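# Swap full sharps bin for empty one, stow full

## Task

Take the full sharps bin out of its wall bracket, put the empty sharps bin from the shelved bench into that bracket, and set the full bin inside the tote on the cart (the cart and the stool may be moved). Finish with the gripper open and the robot backed away, upright and not leaning; a fall or lasting tilt counts as failure.

## Robot and tools

ROBOT. A Hello Robot Stretch 4 with a single arm: an omni-wheel base, a lift on a mast, an arm that telescopes forward, a wrist with yaw, pitch and roll, and a two-finger gripper. It stands about 1.6 m tall, and its base rim lies within 0.23 m of the base origin. Cameras: head_camera (top of mast, looking forward and down; turn the base to look elsewhere), head_left_camera and head_right_camera (fisheyes aimed more steeply down, showing the base and arm), and wrist_camera (looks along the fingers, with the fingertips near the bottom of the image).

FRAMES. Base frame: origin on the floor beneath the base centre, x forward, y left, z up. hand_pose is a point between the open fingertips, given in the base frame; with all wrist joints at 0 its axes match the base's. The printed value may be slightly off. The odometry frame is the base frame as it was when the scene began. base_odometry counts wheel turns only, so slip shows up as travel. Heading runs -3.142 to 3.142 and is positive to the left.

execute_actions(actions, cameras). actions is a list holding one action or none. An empty list just returns state and images. An action may contain "base", "joints" or both, plus optional "pace" and "contact_limits". Alternatively it may contain only {"end_of_arm": "enable_torque"}, which re-powers any wrist or gripper motor that switched off; it then holds its current position. Motions in one action start together and may finish at different times.
- base: exactly one key. These are relative moves from the base's position in the last reported state. translate_m is straight travel in metres, forward positive, -2 to 2. strafe_m is sideways travel in metres, left positive, -2 to 2. rotate_rad turns in place in radians, counter-clockwise/left positive, -3.2 to 3.2.
- joints: a single dict of absolute targets keyed by joint name, covering this one arm. lift_m 0 to 1.2 m (tolerance ±0.004). arm_m 0 to 0.55 m extension (±0.004). wrist_yaw_rad -1.134 to 4.276: 0 points forward, positive turns left, 3.14 is folded back, and beyond 3.4 the arm may interfere (±0.02). wrist_pitch_rad -1.117 to 4.259: 0 is level, 1.57 points straight down (±0.05). wrist_roll_rad -1.117 to 4.259: at 0 the fingers are level with each other, and positive rolls clockwise as seen from behind (±0.02). gripper_m -0.038 to 0.141 m, the gap between fingertips; negative values press the fingers together (±0.004). A joint target outside its range is clipped and reported as such. Unknown keys or other out-of-range values cause the whole call to be refused, and nothing moves.
- pace: "slow", "default" (used if omitted), "fast" or "max". Base speeds for these are 0.1/0.3/0.4/0.6 m/s and 1/2/3/4 rad/s. With lift_m above 0.2 these are capped further, down to 0.3 m/s and 1 rad/s at a lift of 1.2.
- contact_limits: only {"arm_m": x}, with x from 0 (lightest) to 0.75 (hardest) and 0.5 as the default. It sets how hard the arm may push before a contact stop.
- cameras: a list drawn from head_camera, head_left_camera, head_right_camera, wrist_camera and all. Omitted, null or ["all"] returns every camera; [] returns none. No single action runs longer than 15 s.
Any joint or base motion left out of an action may still be driving toward its previous target, and the status fields will not reveal it.

wait(seconds 0 to 10): commands nothing and returns state and images. zoom_image(camera, region [x0,y0,x1,y1] in pixels, with top-left at 0,0 and at most 504x504): gives a closer look at that camera's latest full image. read_manual(section "licences"): licence texts only. finished_scene(scene): ends the scene and reports success. It is irreversible, and the goal must still hold when it is called.

RESULTS. base_status and joint_status describe how each motion ended. "done" means it reached its target; for the base this only means the wheels turned fully. "off_target" means it came to rest elsewhere and may still be pushing. "contact_stop_at_<key>" means it hit something; that part goes slack, so the lift may sink under load and the wheels may roll. "limit_stop_at_<name>" means a built-in limit intervened. limit_stop_at_tilt means the lean exceeds 6 degrees; lift, arm and wheels go slack and ignore commands until the lean decreases. limit_stop_at_own_body means self-collision, which is likely when pitch is below -0.2 while roll is below -0.4 or above 4. You can still move away from the body. "torque_fault" means a wrist or gripper motor went limp, and it needs enable_torque. After a stop, the old target is dropped. If one call reports a stop, any later calls in the same reply are not executed. on_its_own lists what this call did not command, where "held at" gives a held target, not a position. lidar_m gives 12 distances in metres from the base origin, in 30-degree sectors: the 1st points ahead, then counter-clockwise (4th left, 7th behind, 10th right). "-" means nothing was seen or something is closer than 0.25 m. It misses clear objects and thin legs. wrist_depth_mm is a 7x7 grid of median depths from 100 to 2000 mm, read from the top-left; "-" means invalid. base_tilt is in degrees, with forward/right positive and a fixed bias of about 1.5. If turned_by_wheels and turned_by_imu differ by more than about 0.1 rad, the base hit something or slipped. motor_effort is a percentage of maximum, positive toward higher values, with the peak in brackets; readings are noisy. A load in a level gripper moves wrist_pitch effort away from 0. For wheel_0/1/2, positive means turning right.

GRIPPING. Command a gripper_m smaller than the object's width. Tighter values squeeze harder and pull the object toward the wrist. Neither the reading nor "done" confirms a grasp; at targets of 0 or above, a firm grip shows as a change in gripper effort. If the fingertips snag on a surface, raise the lift. To unfold at the start, send lift_m 0.4 with wrist_yaw_rad 0.

AVOID. Turning or driving while carrying more than 1 kg with arm_m above 0.2, especially at fast or max pace. Long or high pushes and pulls, which can tip the robot. Letting a level gripper carry more than about 2 kg, or pressing the gripper into things, which causes torque faults. Drops, slams and hard hits. Loose objects can occasionally be nudged by outside forces.

Each tool is called as name(argument=value, ...), one argument or row to a line, values as JSON.

## Session

execute_actions(
  actions=[],
)

Scene clock: 0.00 s.
base_odometry: x=+0.000 y=+0.000 heading=+0.000 (m, m, rad; odometry frame)
turned_by_wheels: +0.000 (rad since the last result)
turned_by_imu: +0.000 (rad since the last result)
base_tilt: forward=+0.4 right=-0.3 (deg)
lidar_m: 1.22 1.30 1.72 1.63 2.58 1.94 1.89 1.72 2.36 2.28 2.39 1.27
base_status: not commanded
joint_positions: lift_m=+0.226 arm_m=+0.002 wrist_yaw_rad=+3.161 wrist_pitch_rad=+0.014 wrist_roll_rad=+0.004 gripper_m=+0.057
joint_status: not commanded
motor_effort: lift_m=+21 arm_m=-1 wrist_yaw_rad=+1 wrist_pitch_rad=-5 wrist_roll_rad=+0 gripper_m=-2 wheel_0=+0 wheel_1=+0 wheel_2=+0 (%)
hand_pose: x=-0.1171 y=+0.0818 z=+0.4004 quat_wxyz=(-0.010, -0.007, +0.002, +1.000) (m; base frame)
wrist_depth_mm: - 141 249 - 1983 1921 1863 / - 112 140 - - 1863 1863 / - 113 140 - 1983 1921 1921 / - 123 156 - 1983 1863 1863 / 150 1708 - - - 1921 1808 / 206 1576 1308 1229 1138 1042 1160 / 201 1060 946 960 917 854 831
pictures: head_camera, head_left_camera, head_right_camera, wrist_camera
Images, in order (width x height): head_camera 420x560, head_left_camera 420x672, head_right_camera 420x672, wrist_camera 616x392.

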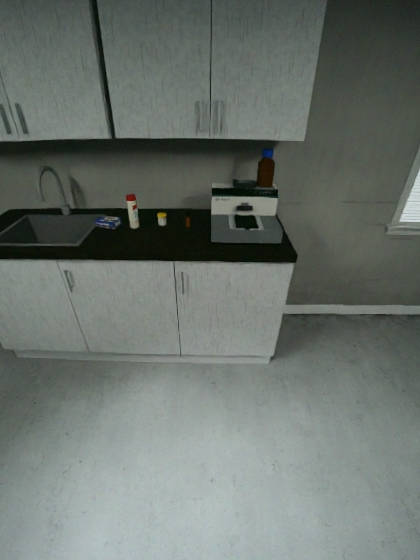

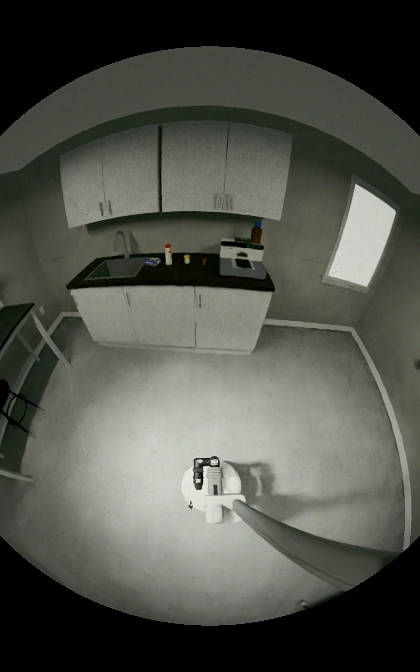

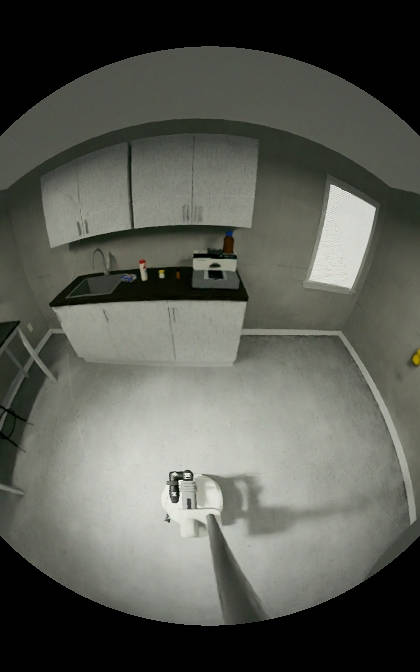

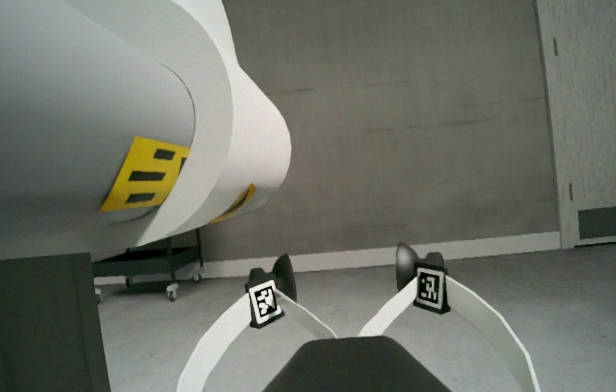

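execute_actions(
  actions=[
    {"base":{"rotate_rad":-1.57},"joints":{"lift_m":0.6,"wrist_yaw_rad":0,"gripper_m":0.14}},
  ],
)

Scene clock: 6.40 s.
base_odometry: x=+0.000 y=+0.000 heading=-1.570 (m, m, rad; odometry frame)
turned_by_wheels: -1.570 (rad since the last result)
turned_by_imu: -1.544 (rad since the last result)
base_tilt: forward=+0.4 right=-0.3 (deg)
lidar_m: 2.25 2.42 1.26 1.22 1.29 1.69 1.72 2.55 1.97 1.89 1.66 2.36
base_status: done
joint_positions: lift_m=+0.600 arm_m=+0.002 wrist_yaw_rad=+0.001 wrist_pitch_rad=+0.014 wrist_roll_rad=+0.004 gripper_m=+0.140
joint_status: all done
motor_effort: lift_m=+24(23) arm_m=-1(1) wrist_yaw_rad=-1(7) wrist_pitch_rad=-5(6) wrist_roll_rad=+0(0) gripper_m=-1(1) wheel_0=+2(9) wheel_1=+2(11) wheel_2=+1(7) (%)
hand_pose: x=+0.4616 y=-0.0873 z=+0.7740 quat_wxyz=(+1.000, +0.002, +0.007, +0.000) (m; base frame)
wrist_depth_mm: - - - - 1983 1863 1863 / - - - - - 1983 1863 / - - - - - 1921 1983 / - - - - - 1921 1921 / - - - - - 1983 1921 / - - 206 - - 1863 1921 / - 1983 1863 1708 1576 1576 1464
pictures: head_camera, head_left_camera, head_right_camera, wrist_camera
Images, in order (width x height): head_camera 420x560, head_left_camera 420x672, head_right_camera 420x672, wrist_camera 616x392.

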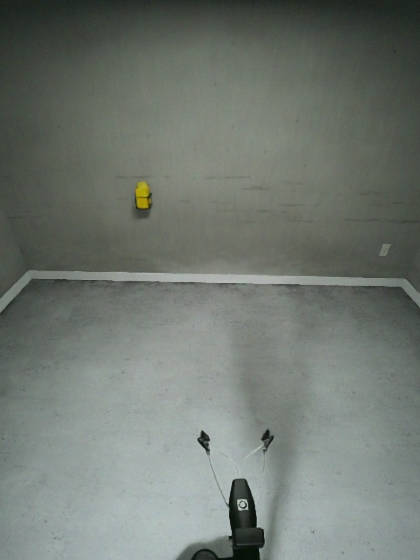

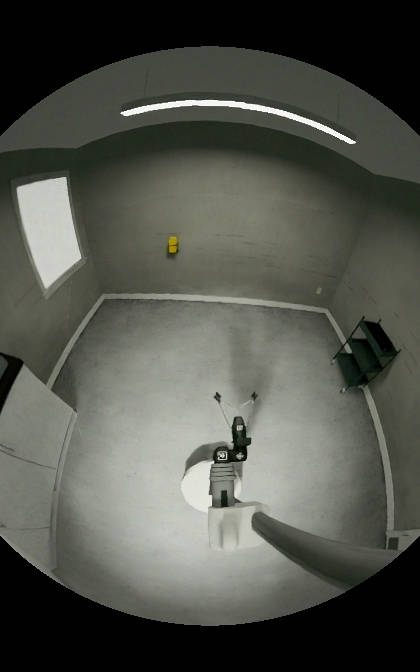

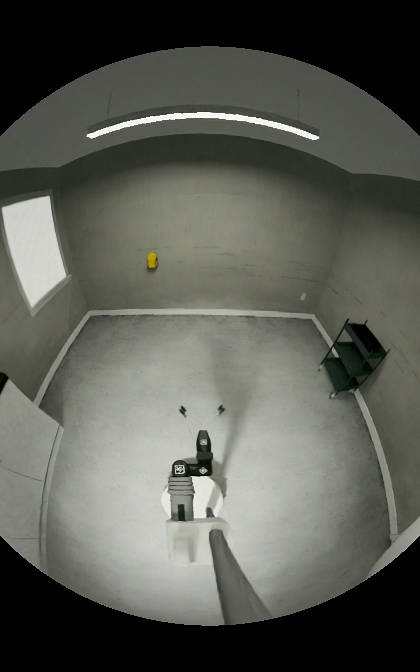

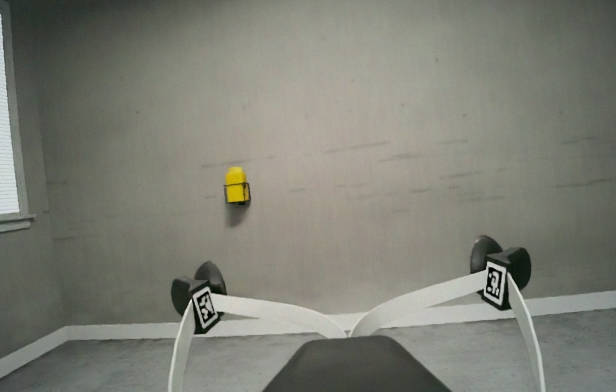

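execute_actions(
  actions=[
    {"base":{"strafe_m":0.6},"pace":"fast"},
  ],
  cameras=[],
)

execute_actions(
  actions=[
    {"base":{"translate_m":1.3},"joints":{"lift_m":0.7},"pace":"fast"},
  ],
  cameras=["head_camera","wrist_camera"],
)

Scene clock: 19.37 s.
base_odometry: x=+0.600 y=+0.001 heading=-1.570 (m, m, rad; odometry frame)
turned_by_wheels: +0.000 (rad since the last result)
turned_by_imu: +0.001 (rad since the last result)
base_tilt: forward=+0.3 right=-0.3 (deg)
lidar_m: 2.22 1.68 0.63 0.60 0.68 0.98 1.68 1.73 2.58 2.50 2.24 2.37
base_status: done
joint_positions: lift_m=+0.600 arm_m=+0.002 wrist_yaw_rad=+0.000 wrist_pitch_rad=+0.014 wrist_roll_rad=+0.004 gripper_m=+0.140
joint_status: not commanded
motor_effort: lift_m=+23(24) arm_m=-1(1) wrist_yaw_rad=-1(1) wrist_pitch_rad=-6(5) wrist_roll_rad=-2(0) gripper_m=-1(1) wheel_0=+2(13) wheel_1=-3(14) wheel_2=+0(1) (%)
hand_pose: x=+0.4615 y=-0.0874 z=+0.7741 quat_wxyz=(+1.000, +0.002, +0.007, +0.000) (m; base frame)
wrist_depth_mm: 1708 - - - - 1983 1921 / 1661 - - - - 1983 1921 / 1618 - - - - 1983 1983 / 1576 - - - - 1921 - / 1618 - - - - 1983 1983 / 1576 - 206 - - 195 1863 / 1537 1808 1808 1756 1537 1661 1499
pictures: none
No camera images: the call's "cameras" was empty. Leave "cameras" out to get every camera's image.

Scene clock: 23.90 s.
base_odometry: x=+0.602 y=-1.299 heading=-1.569 (m, m, rad; odometry frame)
turned_by_wheels: +0.000 (rad since the last result)
turned_by_imu: +0.001 (rad since the last result)
base_tilt: forward=+0.4 right=-0.3 (deg)
lidar_m: 0.91 1.10 1.16 1.12 1.15 1.02 3.76 3.45 2.24 2.15 1.37 1.05
base_status: done
joint_positions: lift_m=+0.700 arm_m=+0.002 wrist_yaw_rad=+0.000 wrist_pitch_rad=+0.014 wrist_roll_rad=+0.004 gripper_m=+0.140
joint_status: all done
motor_effort: lift_m=+23(29) arm_m=-1(1) wrist_yaw_rad=+1(0) wrist_pitch_rad=-5(5) wrist_roll_rad=+0(1) gripper_m=+1(1) wheel_0=+1(8) wheel_1=+1(8) wheel_2=+2(13) (%)
hand_pose: x=+0.4615 y=-0.0874 z=+0.8741 quat_wxyz=(+1.000, +0.002, +0.007, +0.000) (m; base frame)
wrist_depth_mm: 891 866 831 798 778 741 732 / 891 854 831 820 778 750 732 / 891 842 831 798 778 759 741 / 891 878 831 831 715 759 750 / 904 866 854 820 778 759 750 / 904 878 206 820 798 750 759 / 904 891 866 842 798 778 741
pictures: head_camera, wrist_camera
Images, in order (width x height): head_camera 420x560, wrist_camera 616x392.

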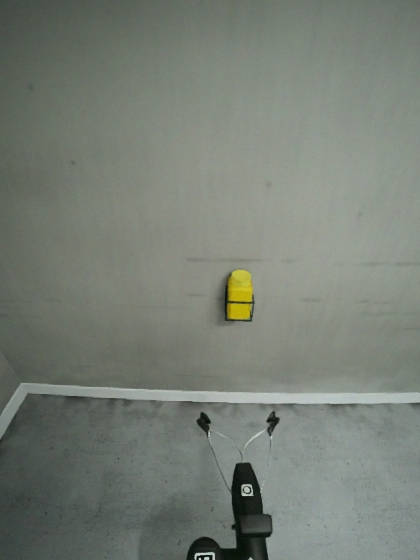

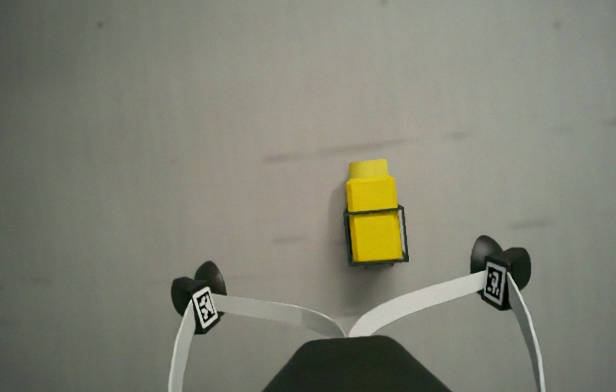

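zoom_image(
  camera="head_camera",
  region=[170, 240, 310, 350],
)

zoom_image(
  camera="wrist_camera",
  region=[300, 140, 460, 290],
)

Region (170, 240, 310, 350) of head_camera's 420x560 image, scaled by 3.600, with more detail than that image has; it fills the top 396 rows of this view, and the rest is white.

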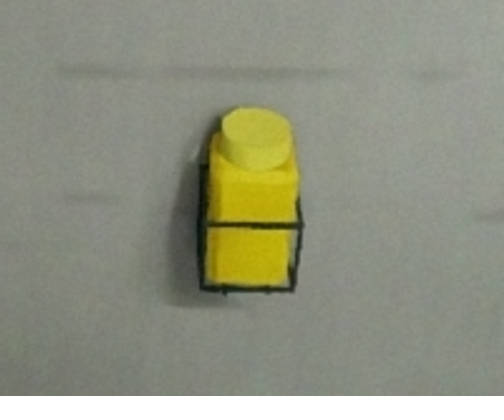

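Region (300, 140, 460, 290) of wrist_camera's 616x392 image, scaled by 3.150; it fills the top 472 rows of this view, and the rest is white.

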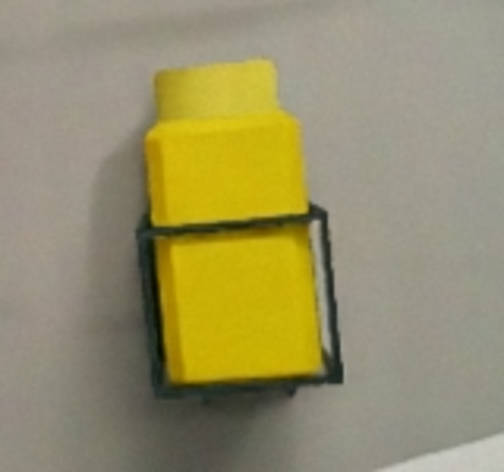

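execute_actions(
  actions=[
    {"base":{"strafe_m":-0.03},"joints":{"lift_m":0.72,"arm_m":0.25}},
  ],
  cameras=["head_camera","wrist_camera"],
)

Scene clock: 51.23 s.
base_odometry: x=+0.572 y=-1.299 heading=-1.569 (m, m, rad; odometry frame)
turned_by_wheels: +0.000 (rad since the last result)
turned_by_imu: -0.001 (rad since the last result)
base_tilt: forward=+0.3 right=-0.3 (deg)
lidar_m: 0.91 1.08 1.17 1.16 1.13 1.04 3.74 3.43 2.17 2.14 1.39 1.03
base_status: done
joint_positions: lift_m=+0.720 arm_m=+0.249 wrist_yaw_rad=+0.000 wrist_pitch_rad=+0.014 wrist_roll_rad=+0.004 gripper_m=+0.140
joint_status: all done
motor_effort: lift_m=+24(26) arm_m=+5(6) wrist_yaw_rad=-1(0) wrist_pitch_rad=-5(5) wrist_roll_rad=+0(0) gripper_m=+0(0) wheel_0=+1(9) wheel_1=-1(8) wheel_2=+0(0) (%)
hand_pose: x=+0.7085 y=-0.0874 z=+0.8940 quat_wxyz=(+1.000, +0.002, +0.007, +0.000) (m; base frame)
wrist_depth_mm: 597 585 559 549 535 521 504 / 609 591 569 554 530 517 504 / 615 591 569 549 539 521 512 / 615 597 574 554 459 525 512 / 621 609 580 559 445 521 512 / 634 609 206 569 445 530 521 / 627 609 580 574 544 539 521
pictures: head_camera, wrist_camera
Images, in order (width x height): head_camera 420x560, wrist_camera 616x392.

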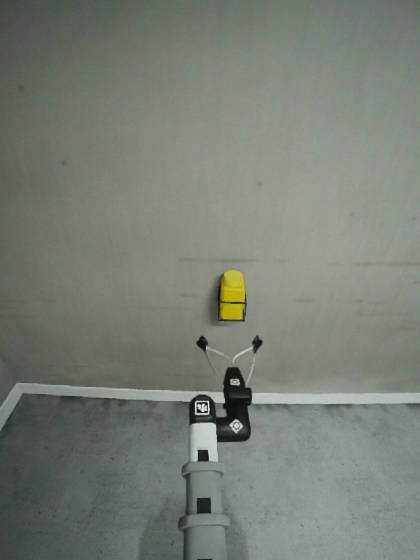

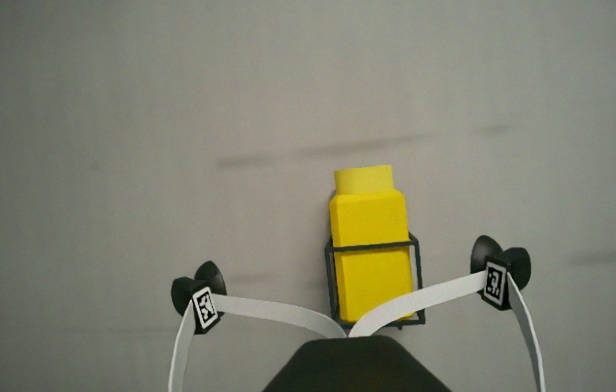

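execute_actions(
  actions=[
    {"base":{"strafe_m":-0.02},"joints":{"arm_m":0.42}},
  ],
  cameras=["head_camera","wrist_camera"],
)

Scene clock: 62.90 s.
base_odometry: x=+0.552 y=-1.299 heading=-1.569 (m, m, rad; odometry frame)
turned_by_wheels: +0.000 (rad since the last result)
turned_by_imu: -0.001 (rad since the last result)
base_tilt: forward=+0.4 right=-0.3 (deg)
lidar_m: 0.92 1.09 1.21 1.18 1.08 1.04 3.76 3.17 2.16 2.10 1.39 1.04
base_status: done
joint_positions: lift_m=+0.720 arm_m=+0.419 wrist_yaw_rad=+0.000 wrist_pitch_rad=+0.014 wrist_roll_rad=+0.004 gripper_m=+0.140
joint_status: all done
motor_effort: lift_m=+24(24) arm_m=+5(6) wrist_yaw_rad=+0(1) wrist_pitch_rad=-5(5) wrist_roll_rad=-1(0) gripper_m=+1(1) wheel_0=+1(9) wheel_1=+1(11) wheel_2=+0(0) (%)
hand_pose: x=+0.8785 y=-0.0874 z=+0.8940 quat_wxyz=(+1.000, +0.002, +0.007, +0.000) (m; base frame)
wrist_depth_mm: 418 399 387 375 366 355 345 / 418 404 394 379 370 355 349 / 418 410 399 382 368 359 349 / 424 413 399 384 286 362 353 / 433 413 399 289 276 362 357 / 433 415 206 279 272 264 359 / 439 418 404 394 273 368 357
pictures: head_camera, wrist_camera
Images, in order (width x height): head_camera 420x560, wrist_camera 616x392.

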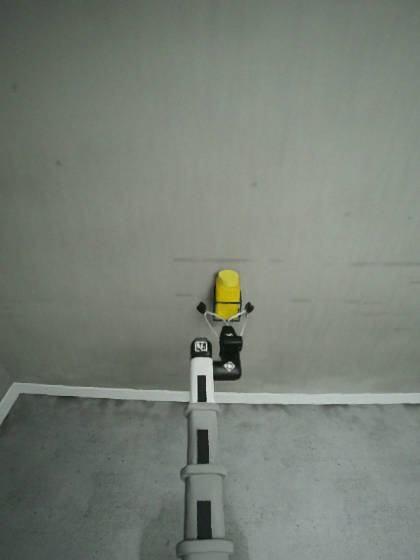

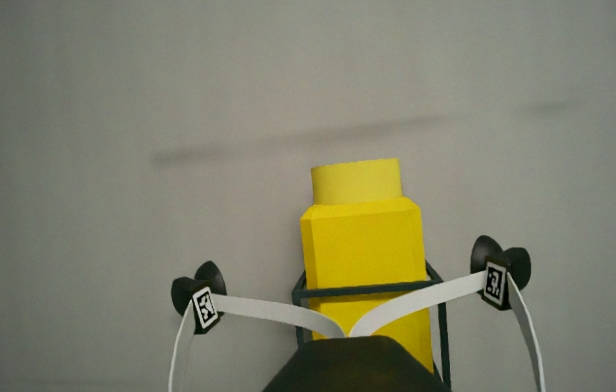

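execute_actions(
  actions=[
    {"base":{"strafe_m":-0.012},"joints":{"arm_m":0.505},"pace":"slow"},
  ],
  cameras=["head_camera","wrist_camera"],
)

Scene clock: 74.40 s.
base_odometry: x=+0.540 y=-1.299 heading=-1.569 (m, m, rad; odometry frame)
turned_by_wheels: +0.000 (rad since the last result)
turned_by_imu: -0.001 (rad since the last result)
base_tilt: forward=+0.4 right=-0.3 (deg)
lidar_m: 0.93 1.08 1.22 1.20 1.13 1.04 3.74 3.36 2.14 2.08 1.38 1.06
base_status: done
joint_positions: lift_m=+0.720 arm_m=+0.504 wrist_yaw_rad=+0.000 wrist_pitch_rad=+0.014 wrist_roll_rad=+0.004 gripper_m=+0.140
joint_status: all done
motor_effort: lift_m=+24(24) arm_m=+5(6) wrist_yaw_rad=-1(0) wrist_pitch_rad=-5(6) wrist_roll_rad=+0(0) gripper_m=+1(2) wheel_0=+3(7) wheel_1=-4(4) wheel_2=+0(0) (%)
hand_pose: x=+0.9635 y=-0.0874 z=+0.8940 quat_wxyz=(+1.000, +0.002, +0.007, +0.000) (m; base frame)
wrist_depth_mm: 320 310 300 294 283 276 270 / 322 315 304 294 286 277 271 / 329 314 304 296 287 281 273 / 329 319 309 208 204 281 273 / 334 322 309 194 189 279 277 / 334 324 206 193 187 192 277 / 338 327 312 189 182 285 281
pictures: head_camera, wrist_camera
Images, in order (width x height): head_camera 420x560, wrist_camera 616x392.

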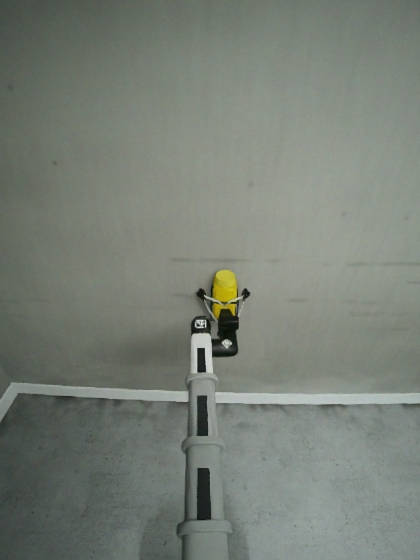

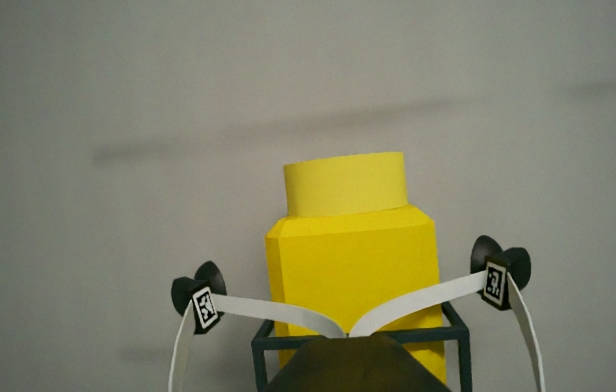

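execute_actions(
  actions=[
    {"joints":{"gripper_m":0.045}},
  ],
  cameras=["wrist_camera"],
)

execute_actions(
  actions=[
    {"joints":{"lift_m":0.87},"pace":"slow"},
  ],
  cameras=["head_camera","wrist_camera"],
)

Scene clock: 84.30 s.
base_odometry: x=+0.540 y=-1.300 heading=-1.569 (m, m, rad; odometry frame)
turned_by_wheels: +0.000 (rad since the last result)
turned_by_imu: -0.007 (rad since the last result)
base_tilt: forward=+0.5 right=-0.2 (deg)
lidar_m: 0.93 1.06 1.23 1.18 1.13 1.08 3.74 3.40 2.14 2.10 1.38 1.04
base_status: not commanded
joint_positions: lift_m=+0.720 arm_m=+0.506 wrist_yaw_rad=+0.013 wrist_pitch_rad=+0.013 wrist_roll_rad=+0.004 gripper_m=+0.046
joint_status: all done
on_its_own: wrist_yaw_rad is at rest, and its effort (-39) is outside its rest range (-13 to +13)
motor_effort: lift_m=+24(24) arm_m=-7(7) wrist_yaw_rad=-39(37) wrist_pitch_rad=-5(6) wrist_roll_rad=+0(2) gripper_m=-32(35) wheel_0=-6(6) wheel_1=-4(4) wheel_2=+14(14) (%)
hand_pose: x=+0.9667 y=-0.0836 z=+0.8941 quat_wxyz=(+1.000, +0.002, +0.007, +0.007) (m; base frame)
wrist_depth_mm: 315 307 296 287 279 268 263 / 319 310 297 289 279 272 265 / 324 314 300 289 279 273 265 / 325 315 303 191 194 273 267 / 327 319 306 183 177 274 271 / 330 319 191 185 179 181 271 / 334 322 310 135 131 277 -
pictures: wrist_camera
Images, in order (width x height): wrist_camera 616x392.

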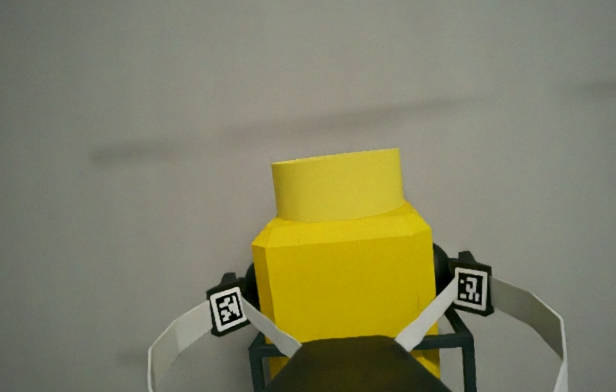

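Scene clock: 86.33 s.
base_odometry: x=+0.540 y=-1.300 heading=-1.569 (m, m, rad; odometry frame)
turned_by_wheels: +0.000 (rad since the last result)
turned_by_imu: -0.010 (rad since the last result)
base_tilt: forward=+0.4 right=-0.3 (deg)
lidar_m: 0.91 1.07 1.23 1.18 1.18 1.05 3.74 3.46 2.17 2.09 1.38 1.07
base_status: not commanded
joint_positions: lift_m=+0.870 arm_m=+0.506 wrist_yaw_rad=+0.000 wrist_pitch_rad=+0.021 wrist_roll_rad=+0.004 gripper_m=+0.045
joint_status: all done
on_its_own: wrist_pitch_rad is at rest, and its effort (-25) is outside its rest range (-23 to +23)
motor_effort: lift_m=+26(25) arm_m=-5(7) wrist_yaw_rad=-1(41) wrist_pitch_rad=-25(34) wrist_roll_rad=-2(1) gripper_m=-18(35) wheel_0=+0(6) wheel_1=-3(5) wheel_2=+2(14) (%)
hand_pose: x=+0.9652 y=-0.0874 z=+1.0419 quat_wxyz=(+1.000, +0.002, +0.010, +0.000) (m; base frame)
wrist_depth_mm: 309 301 294 286 281 273 265 / 315 306 296 289 279 276 268 / 319 310 300 291 282 277 271 / 320 312 303 189 199 281 274 / 325 314 306 179 174 281 277 / 327 319 192 181 177 183 276 / 327 320 309 136 134 286 281
pictures: head_camera, wrist_camera
Images, in order (width x height): head_camera 420x560, wrist_camera 616x392.

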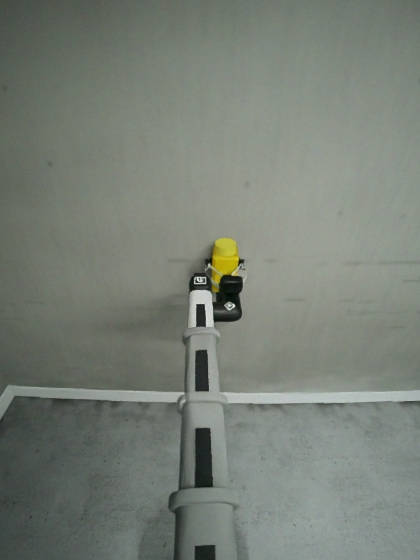

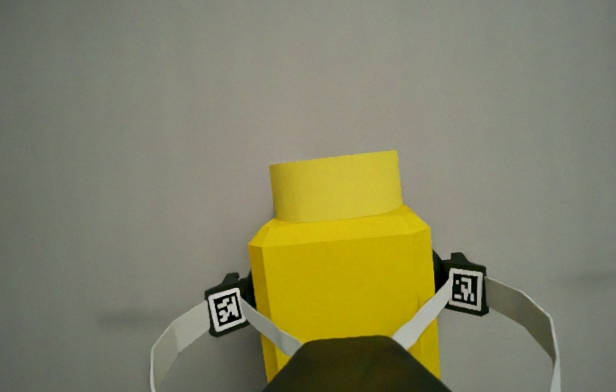

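Lifted. Retract, then turn towards the cart.

execute_actions(
  actions=[
    {"joints":{"arm_m":0.05}},
  ],
  cameras=[],
)

execute_actions(
  actions=[
    {"base":{"rotate_rad":-1.57},"pace":"slow"},
  ],
  cameras=["head_camera","wrist_camera"],
)

Scene clock: 94.80 s.
base_odometry: x=+0.540 y=-1.300 heading=-1.569 (m, m, rad; odometry frame)
turned_by_wheels: +0.000 (rad since the last result)
turned_by_imu: -0.001 (rad since the last result)
base_tilt: forward=+0.4 right=-0.3 (deg)
lidar_m: 0.45 1.07 1.23 1.17 1.17 1.06 3.69 3.42 2.17 2.08 1.41 1.05
base_status: not commanded
joint_positions: lift_m=+0.870 arm_m=+0.051 wrist_yaw_rad=+0.000 wrist_pitch_rad=+0.021 wrist_roll_rad=+0.004 gripper_m=+0.045
joint_status: all done
on_its_own: wrist_pitch_rad is at rest, and its effort (-26) is outside its rest range (-23 to +23)
motor_effort: lift_m=+26(26) arm_m=-5(4) wrist_yaw_rad=+0(1) wrist_pitch_rad=-26(26) wrist_roll_rad=-1(0) gripper_m=-16(17) wheel_0=+0(0) wheel_1=-3(3) wheel_2=+2(2) (%)
hand_pose: x=+0.5102 y=-0.0875 z=+1.0418 quat_wxyz=(+1.000, +0.002, +0.010, +0.000) (m; base frame)
wrist_depth_mm: 809 788 741 732 715 691 683 / 809 778 759 741 715 707 691 / 809 798 759 750 723 707 707 / 842 809 778 190 200 715 691 / 831 809 788 179 175 715 699 / 842 809 191 181 176 182 715 / 854 831 809 136 135 732 707
pictures: none
No camera images: the call's "cameras" was empty. Leave "cameras" out to get every camera's image.

Scene clock: 97.67 s.
base_odometry: x=+0.540 y=-1.300 heading=-3.139 (m, m, rad; odometry frame)
turned_by_wheels: -1.569 (rad since the last result)
turned_by_imu: -1.543 (rad since the last result)
base_tilt: forward=+0.4 right=-0.3 (deg)
lidar_m: 0.45 1.36 1.04 0.90 1.07 1.21 1.17 1.15 1.06 2.93 3.12 2.61
base_status: done
joint_positions: lift_m=+0.870 arm_m=+0.051 wrist_yaw_rad=+0.000 wrist_pitch_rad=+0.021 wrist_roll_rad=+0.004 gripper_m=+0.045
joint_status: not commanded
on_its_own: wrist_pitch_rad is at rest, and its effort (-26) is outside its rest range (-23 to +23)
motor_effort: lift_m=+26(26) arm_m=-5(5) wrist_yaw_rad=+0(2) wrist_pitch_rad=-26(26) wrist_roll_rad=-1(2) gripper_m=-16(18) wheel_0=+3(5) wheel_1=+3(6) wheel_2=+3(7) (%)
hand_pose: x=+0.5102 y=-0.0875 z=+1.0418 quat_wxyz=(+1.000, +0.002, +0.010, +0.000) (m; base frame)
wrist_depth_mm: 1430 1983 - - - - - / 1397 1863 - - - - - / 1366 1921 - - - - - / 1336 1921 - 189 200 - - / 1308 1808 - 179 175 - - / 1308 1708 192 181 176 182 - / 1281 1576 - 136 134 - 1921
pictures: head_camera, wrist_camera
Images, in order (width x height): head_camera 420x560, wrist_camera 616x392.

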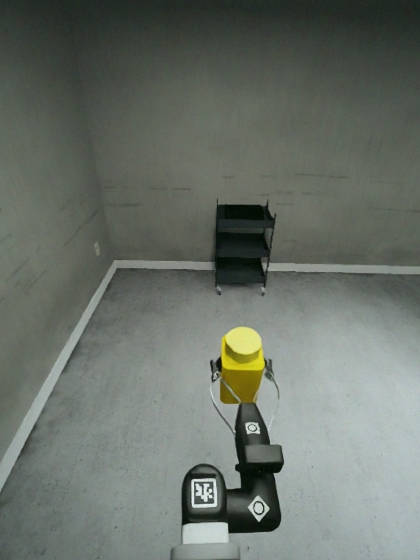

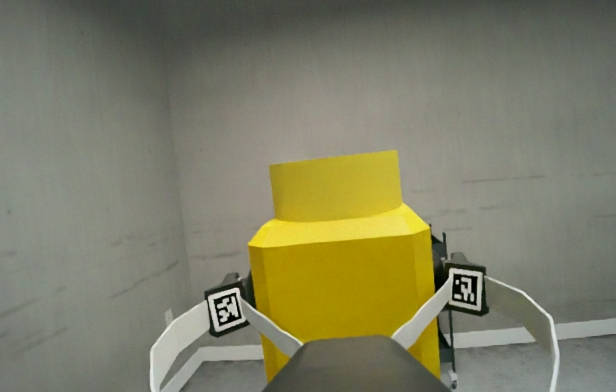

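execute_actions(
  actions=[
    {"base":{"translate_m":1.1},"pace":"fast"},
  ],
  cameras=["head_camera","head_right_camera"],
)

Scene clock: 108.73 s.
base_odometry: x=-0.560 y=-1.303 heading=-3.138 (m, m, rad; odometry frame)
turned_by_wheels: +0.000 (rad since the last result)
turned_by_imu: +0.001 (rad since the last result)
base_tilt: forward=+0.3 right=-0.3 (deg)
lidar_m: 0.44 1.31 1.00 0.95 1.03 1.40 2.33 1.99 2.61 3.01 1.92 1.04
base_status: done
joint_positions: lift_m=+0.870 arm_m=+0.051 wrist_yaw_rad=+0.000 wrist_pitch_rad=+0.021 wrist_roll_rad=+0.004 gripper_m=+0.045
joint_status: not commanded
on_its_own: wrist_pitch_rad is at rest, and its effort (-25) is outside its rest range (-23 to +23)
motor_effort: lift_m=+25(26) arm_m=-4(5) wrist_yaw_rad=+1(0) wrist_pitch_rad=-25(25) wrist_roll_rad=-1(0) gripper_m=-17(18) wheel_0=+1(8) wheel_1=+0(7) wheel_2=+0(11) (%)
hand_pose: x=+0.5101 y=-0.0874 z=+1.0419 quat_wxyz=(+1.000, +0.002, +0.010, +0.000) (m; base frame)
wrist_depth_mm: 1281 1229 1138 1160 1118 1078 1042 / 1255 1205 1182 1160 1138 1078 1060 / 1255 1205 1182 1118 1118 1060 1078 / 1255 1255 1229 189 199 1078 1060 / 1229 1229 1229 179 175 1098 1078 / 1229 1281 192 181 176 183 1098 / 1205 1308 1229 137 134 715 699
pictures: head_camera, head_right_camera
Images, in order (width x height): head_camera 420x560, head_right_camera 420x672.

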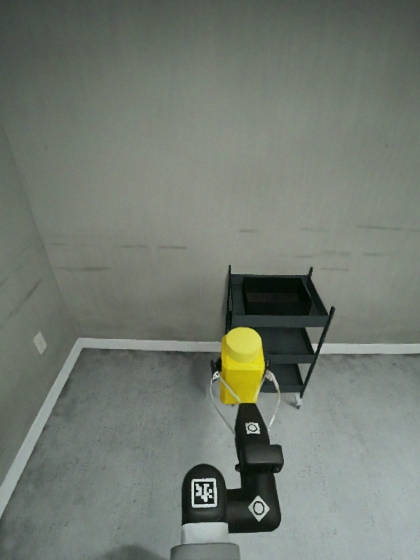

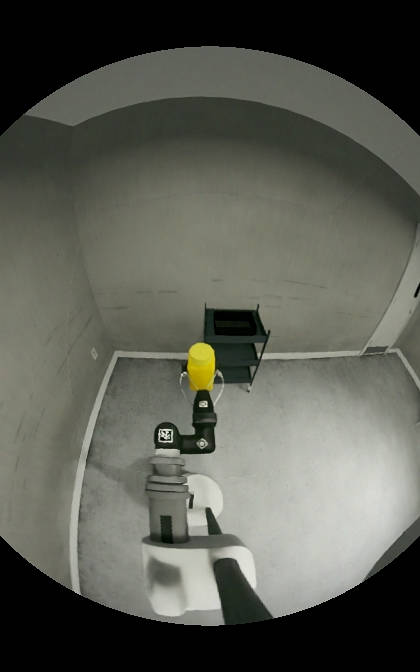

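zoom_image(
  camera="head_camera",
  region=[210, 250, 350, 350],
)

Region (210, 250, 350, 350) of head_camera's 420x560 image, scaled by 3.600, with more detail than that image has; it fills the top 360 rows of this view, and the rest is white.

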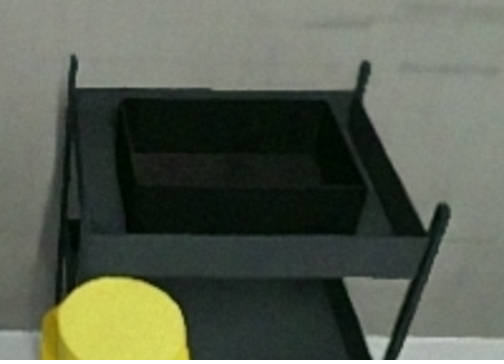

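execute_actions(
  actions=[
    {"base":{"strafe_m":-0.235}},
  ],
  cameras=[],
)

execute_actions(
  actions=[
    {"base":{"translate_m":0.4},"joints":{"arm_m":0.29,"lift_m":0.8}},
  ],
  cameras=["head_camera","head_right_camera","head_left_camera"],
)

Scene clock: 126.07 s.
base_odometry: x=-0.561 y=-1.068 heading=-3.138 (m, m, rad; odometry frame)
turned_by_wheels: +0.000 (rad since the last result)
turned_by_imu: -0.001 (rad since the last result)
base_tilt: forward=+0.4 right=-0.3 (deg)
lidar_m: 0.46 1.49 1.24 1.18 1.26 1.83 2.28 1.87 2.62 2.74 1.88 1.03
base_status: done
joint_positions: lift_m=+0.870 arm_m=+0.051 wrist_yaw_rad=+0.000 wrist_pitch_rad=+0.021 wrist_roll_rad=+0.004 gripper_m=+0.045
joint_status: not commanded
on_its_own: wrist_pitch_rad is at rest, and its effort (-25) is outside its rest range (-23 to +23)
motor_effort: lift_m=+25(26) arm_m=-5(5) wrist_yaw_rad=+0(1) wrist_pitch_rad=-25(26) wrist_roll_rad=-1(0) gripper_m=-17(15) wheel_0=+0(6) wheel_1=+1(10) wheel_2=+0(0) (%)
hand_pose: x=+0.5101 y=-0.0875 z=+1.0419 quat_wxyz=(+1.000, +0.002, +0.010, +0.000) (m; base frame)
wrist_depth_mm: 1229 1182 1160 1118 1098 1078 1025 / 1229 1205 1160 1118 1138 1060 1042 / 1229 1205 1182 1118 1118 1042 1025 / 1255 1229 1182 190 199 1060 1060 / 1255 1255 1182 180 175 1118 1098 / 1308 1255 191 181 177 182 1078 / 1336 1281 1229 136 134 878 1078
pictures: none
No camera images: the call's "cameras" was empty. Leave "cameras" out to get every camera's image.

Scene clock: 128.87 s.
base_odometry: x=-0.961 y=-1.070 heading=-3.138 (m, m, rad; odometry frame)
turned_by_wheels: +0.000 (rad since the last result)
turned_by_imu: +0.000 (rad since the last result)
base_tilt: forward=+0.4 right=-0.3 (deg)
lidar_m: 0.57 1.08 1.21 1.15 1.25 1.75 2.39 2.28 2.86 2.81 1.36 0.59
base_status: done
joint_positions: lift_m=+0.800 arm_m=+0.289 wrist_yaw_rad=+0.000 wrist_pitch_rad=+0.021 wrist_roll_rad=+0.004 gripper_m=+0.045
joint_status: all done
on_its_own: wrist_pitch_rad is at rest, and its effort (-25) is outside its rest range (-23 to +23)
motor_effort: lift_m=+21(24) arm_m=+5(6) wrist_yaw_rad=+0(1) wrist_pitch_rad=-25(26) wrist_roll_rad=+0(1) gripper_m=-18(17) wheel_0=+2(5) wheel_1=+2(7) wheel_2=-1(10) (%)
hand_pose: x=+0.7485 y=-0.0874 z=+0.9722 quat_wxyz=(+1.000, +0.002, +0.010, +0.000) (m; base frame)
wrist_depth_mm: 535 525 504 492 473 462 452 / 539 530 508 496 480 462 449 / 549 530 521 496 477 469 455 / 554 535 521 189 200 477 462 / 559 539 517 180 176 477 466 / 569 549 191 181 176 183 466 / 580 549 530 136 134 488 469
pictures: head_camera, head_left_camera, head_right_camera
Images, in order (width x height): head_camera 420x560, head_left_camera 420x672, head_right_camera 420x672.

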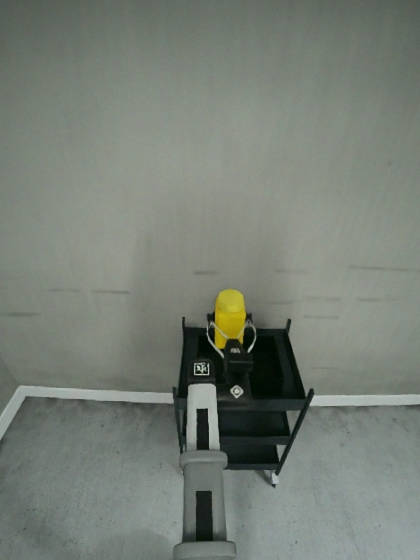

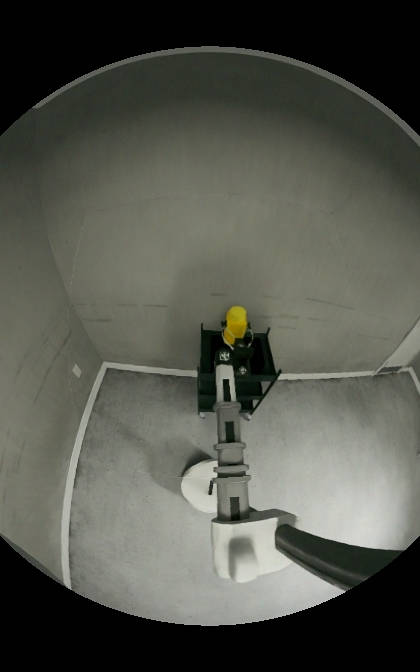

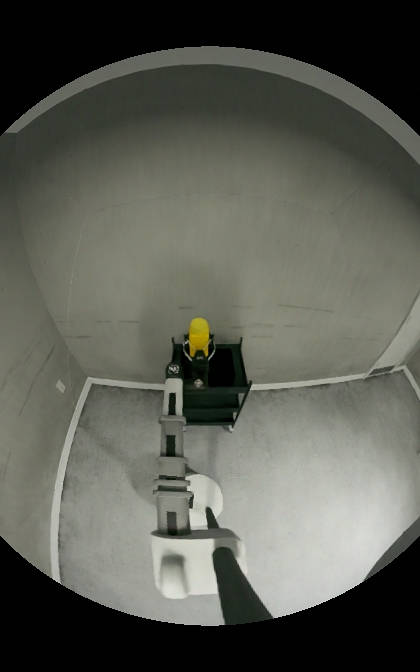

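execute_actions(
  actions=[
    {"joints":{"lift_m":0.72},"pace":"slow"},
  ],
  cameras=["head_camera","wrist_camera"],
)

zoom_image(
  camera="head_camera",
  region=[160, 280, 330, 430],
)

Scene clock: 136.50 s.
base_odometry: x=-0.961 y=-1.070 heading=-3.138 (m, m, rad; odometry frame)
turned_by_wheels: +0.000 (rad since the last result)
turned_by_imu: -0.001 (rad since the last result)
base_tilt: forward=+0.4 right=-0.3 (deg)
lidar_m: 0.57 1.07 1.18 1.14 1.22 1.75 2.36 2.27 2.87 2.83 1.37 0.59
base_status: not commanded
joint_positions: lift_m=+0.720 arm_m=+0.289 wrist_yaw_rad=+0.000 wrist_pitch_rad=+0.021 wrist_roll_rad=+0.004 gripper_m=+0.045
joint_status: all done
on_its_own: wrist_pitch_rad is at rest, and its effort (-25) is outside its rest range (-23 to +23)
motor_effort: lift_m=+21(21) arm_m=+5(5) wrist_yaw_rad=+0(1) wrist_pitch_rad=-25(26) wrist_roll_rad=-1(1) gripper_m=-16(19) wheel_0=+3(2) wheel_1=+2(2) wheel_2=+0(1) (%)
hand_pose: x=+0.7485 y=-0.0874 z=+0.8923 quat_wxyz=(+1.000, +0.002, +0.010, +0.000) (m; base frame)
wrist_depth_mm: 539 525 500 488 473 459 445 / 544 521 508 492 477 459 455 / 549 530 512 500 484 466 459 / 549 535 521 189 200 477 455 / 564 544 521 180 176 477 462 / 569 539 191 182 176 182 469 / 569 559 530 136 135 480 427
pictures: head_camera, wrist_camera
Images, in order (width x height): head_camera 420x560, wrist_camera 616x392.

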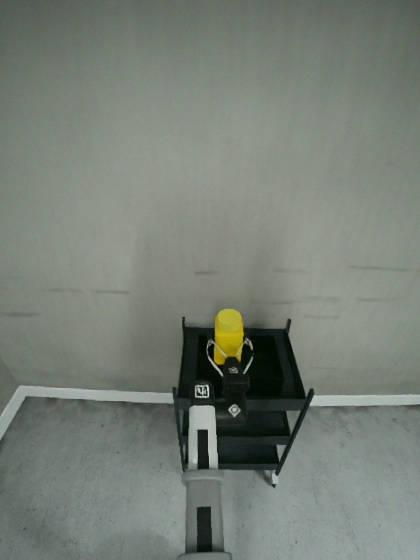

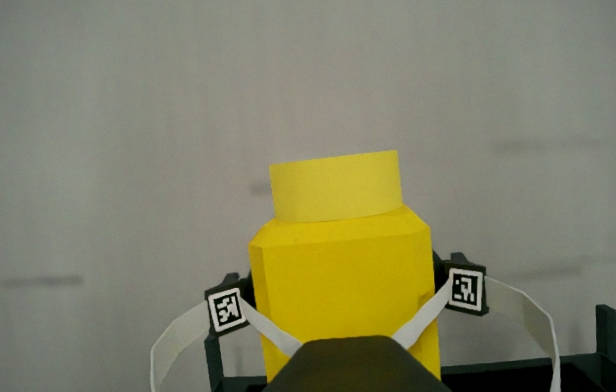

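Region (160, 280, 330, 430) of head_camera's 420x560 image, scaled by 2.965, with more detail than that image has; it fills the top 445 rows of this view, and the rest is white.

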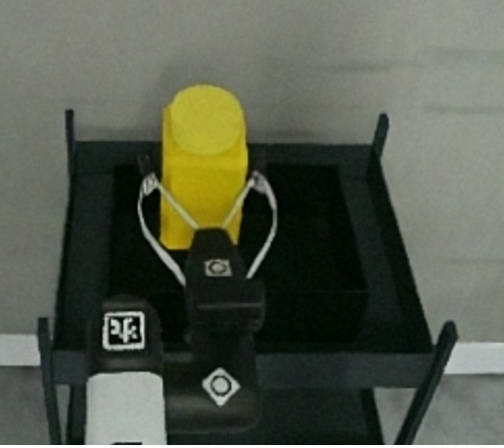

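execute_actions(
  actions=[
    {"joints":{"lift_m":0.665,"arm_m":0.30},"pace":"slow"},
  ],
  cameras=["wrist_camera"],
)

Scene clock: 145.97 s.
base_odometry: x=-0.961 y=-1.070 heading=-3.138 (m, m, rad; odometry frame)
turned_by_wheels: +0.000 (rad since the last result)
turned_by_imu: -0.001 (rad since the last result)
base_tilt: forward=+0.3 right=-0.3 (deg)
lidar_m: 0.59 1.08 1.21 1.16 1.25 1.78 2.37 2.29 2.86 2.82 1.36 0.60
base_status: not commanded
joint_positions: lift_m=+0.665 arm_m=+0.299 wrist_yaw_rad=+0.000 wrist_pitch_rad=+0.021 wrist_roll_rad=+0.004 gripper_m=+0.045
joint_status: all done
on_its_own: wrist_pitch_rad is at rest, and its effort (-26) is outside its rest range (-23 to +23)
motor_effort: lift_m=+21(21) arm_m=+5(8) wrist_yaw_rad=+0(1) wrist_pitch_rad=-26(26) wrist_roll_rad=+0(1) gripper_m=-18(18) wheel_0=+2(2) wheel_1=+3(2) wheel_2=+0(1) (%)
hand_pose: x=+0.7585 y=-0.0874 z=+0.8373 quat_wxyz=(+1.000, +0.002, +0.010, +0.000) (m; base frame)
wrist_depth_mm: 530 512 496 480 466 455 439 / 525 517 496 484 469 459 445 / 535 521 504 488 469 466 452 / 549 525 508 190 199 469 455 / 544 530 512 179 175 466 462 / 554 544 191 181 176 182 455 / 554 539 336 136 134 315 306
pictures: wrist_camera
Images, in order (width x height): wrist_camera 616x392.

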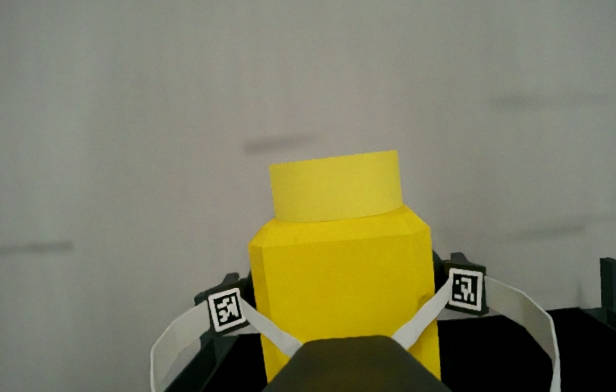

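execute_actions(
  actions=[
    {"joints":{"lift_m":0.645},"pace":"slow"},
  ],
  cameras=[],
)

execute_actions(
  actions=[
    {"joints":{"lift_m":0.63},"pace":"slow"},
  ],
  cameras=["wrist_camera"],
)

Scene clock: 155.63 s.
base_odometry: x=-0.961 y=-1.070 heading=-3.138 (m, m, rad; odometry frame)
turned_by_wheels: +0.000 (rad since the last result)
turned_by_imu: -0.001 (rad since the last result)
base_tilt: forward=+0.4 right=-0.3 (deg)
lidar_m: 0.56 1.07 1.20 1.15 1.20 1.79 2.32 2.29 2.87 2.80 1.36 0.61
base_status: not commanded
joint_positions: lift_m=+0.645 arm_m=+0.299 wrist_yaw_rad=+0.000 wrist_pitch_rad=+0.021 wrist_roll_rad=+0.004 gripper_m=+0.045
joint_status: all done
on_its_own: wrist_pitch_rad is at rest, and its effort (-25) is outside its rest range (-23 to +23)
motor_effort: lift_m=+21(22) arm_m=+5(5) wrist_yaw_rad=-1(1) wrist_pitch_rad=-25(25) wrist_roll_rad=-1(0) gripper_m=-18(17) wheel_0=+2(2) wheel_1=+2(3) wheel_2=-1(1) (%)
hand_pose: x=+0.7585 y=-0.0874 z=+0.8172 quat_wxyz=(+1.000, +0.002, +0.010, +0.000) (m; base frame)
wrist_depth_mm: 525 512 496 480 469 455 439 / 530 517 500 480 473 459 445 / 535 521 500 488 477 459 452 / 544 525 508 189 200 462 455 / 544 530 508 180 175 466 459 / 559 539 191 181 177 182 306 / 564 539 332 136 135 315 307
pictures: none
No camera images: the call's "cameras" was empty. Leave "cameras" out to get every camera's image.

Scene clock: 156.47 s.
base_odometry: x=-0.961 y=-1.070 heading=-3.138 (m, m, rad; odometry frame)
turned_by_wheels: +0.000 (rad since the last result)
turned_by_imu: +0.000 (rad since the last result)
base_tilt: forward=+0.4 right=-0.3 (deg)
lidar_m: 0.56 1.09 1.19 1.15 1.25 1.74 2.38 2.29 2.85 2.79 1.35 0.61
base_status: not commanded
joint_positions: lift_m=+0.630 arm_m=+0.299 wrist_yaw_rad=+0.000 wrist_pitch_rad=+0.021 wrist_roll_rad=+0.004 gripper_m=+0.045
joint_status: all done
on_its_own: wrist_pitch_rad is at rest, and its effort (-26) is outside its rest range (-23 to +23)
motor_effort: lift_m=+21(20) arm_m=+5(5) wrist_yaw_rad=-1(1) wrist_pitch_rad=-26(25) wrist_roll_rad=+0(1) gripper_m=-18(16) wheel_0=+3(2) wheel_1=+2(2) wheel_2=-1(0) (%)
hand_pose: x=+0.7585 y=-0.0874 z=+0.8023 quat_wxyz=(+1.000, +0.002, +0.010, +0.000) (m; base frame)
wrist_depth_mm: 521 512 496 480 469 452 445 / 530 517 492 488 469 452 445 / 535 525 504 484 477 466 452 / 539 521 508 190 199 466 459 / 544 525 512 179 175 462 455 / 544 535 191 181 176 182 304 / 559 539 286 136 135 317 307
pictures: wrist_camera
Images, in order (width x height): wrist_camera 616x392.

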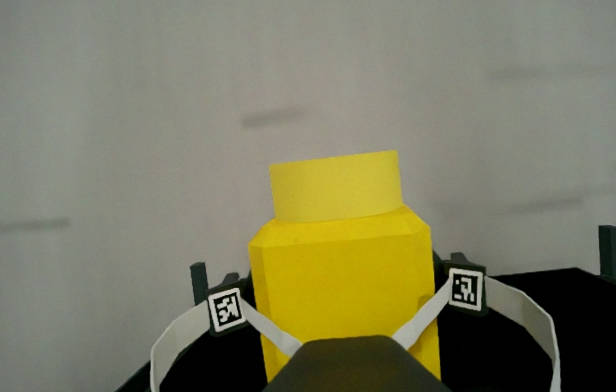

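execute_actions(
  actions=[
    {"joints":{"lift_m":0.62},"pace":"slow"},
  ],
  cameras=[],
)

Scene clock: 163.10 s.
base_odometry: x=-0.961 y=-1.070 heading=-3.138 (m, m, rad; odometry frame)
turned_by_wheels: +0.000 (rad since the last result)
turned_by_imu: -0.001 (rad since the last result)
base_tilt: forward=+0.4 right=-0.3 (deg)
lidar_m: 0.57 1.06 1.20 1.14 1.24 1.77 2.37 2.27 2.85 2.81 1.37 0.59
base_status: not commanded
joint_positions: lift_m=+0.620 arm_m=+0.299 wrist_yaw_rad=+0.000 wrist_pitch_rad=+0.021 wrist_roll_rad=+0.004 gripper_m=+0.045
joint_status: all done
on_its_own: wrist_pitch_rad is at rest, and its effort (-25) is outside its rest range (-23 to +23)
motor_effort: lift_m=+21(19) arm_m=+5(5) wrist_yaw_rad=-1(0) wrist_pitch_rad=-25(25) wrist_roll_rad=-1(1) gripper_m=-15(17) wheel_0=+2(2) wheel_1=+2(2) wheel_2=-1(1) (%)
hand_pose: x=+0.7585 y=-0.0874 z=+0.7923 quat_wxyz=(+1.000, +0.002, +0.010, +0.000) (m; base frame)
wrist_depth_mm: 530 512 496 477 466 455 445 / 525 517 504 484 466 455 445 / 535 517 500 488 473 459 455 / 544 535 512 189 199 466 452 / 554 535 512 180 175 469 452 / 554 539 191 181 176 183 304 / 564 410 285 136 135 317 309
pictures: none
No camera images: the call's "cameras" was empty. Leave "cameras" out to get every camera's image.

execute_actions(
  actions=[
    {"joints":{"lift_m":0.611},"pace":"slow"},
  ],
  cameras=["wrist_camera","head_camera"],
)

Scene clock: 169.27 s.
base_odometry: x=-0.961 y=-1.070 heading=-3.138 (m, m, rad; odometry frame)
turned_by_wheels: +0.000 (rad since the last result)
turned_by_imu: +0.000 (rad since the last result)
base_tilt: forward=+0.4 right=-0.3 (deg)
lidar_m: 0.56 1.05 1.19 1.16 1.24 1.78 2.34 2.27 2.86 2.82 1.36 0.60
base_status: not commanded
joint_positions: lift_m=+0.611 arm_m=+0.299 wrist_yaw_rad=+0.000 wrist_pitch_rad=+0.015 wrist_roll_rad=+0.004 gripper_m=+0.045
joint_status: all done
motor_effort: lift_m=+19(23) arm_m=+5(5) wrist_yaw_rad=+0(1) wrist_pitch_rad=-9(27) wrist_roll_rad=-2(0) gripper_m=-19(17) wheel_0=+2(2) wheel_1=+3(2) wheel_2=+0(1) (%)
hand_pose: x=+0.7585 y=-0.0874 z=+0.7851 quat_wxyz=(+1.000, +0.002, +0.008, +0.000) (m; base frame)
wrist_depth_mm: 525 517 500 480 466 452 439 / 535 517 500 488 469 455 442 / 539 530 504 488 469 462 449 / 544 530 508 190 200 469 455 / 554 525 504 180 175 459 459 / 544 535 191 182 177 182 306 / 549 410 285 136 135 314 306
pictures: head_camera, wrist_camera
Images, in order (width x height): head_camera 420x560, wrist_camera 616x392.

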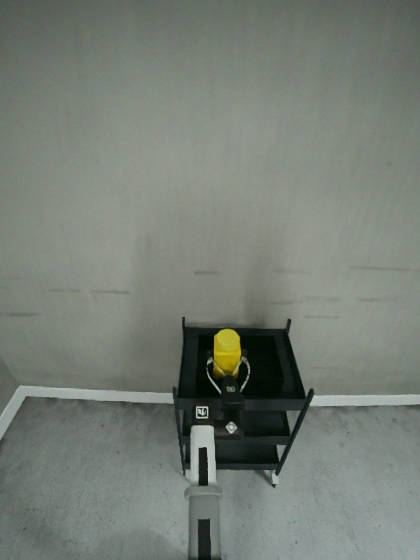

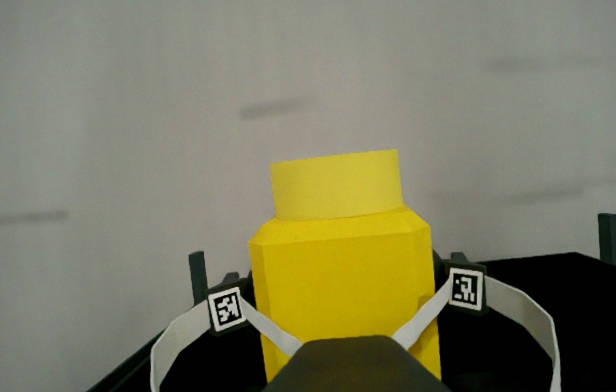

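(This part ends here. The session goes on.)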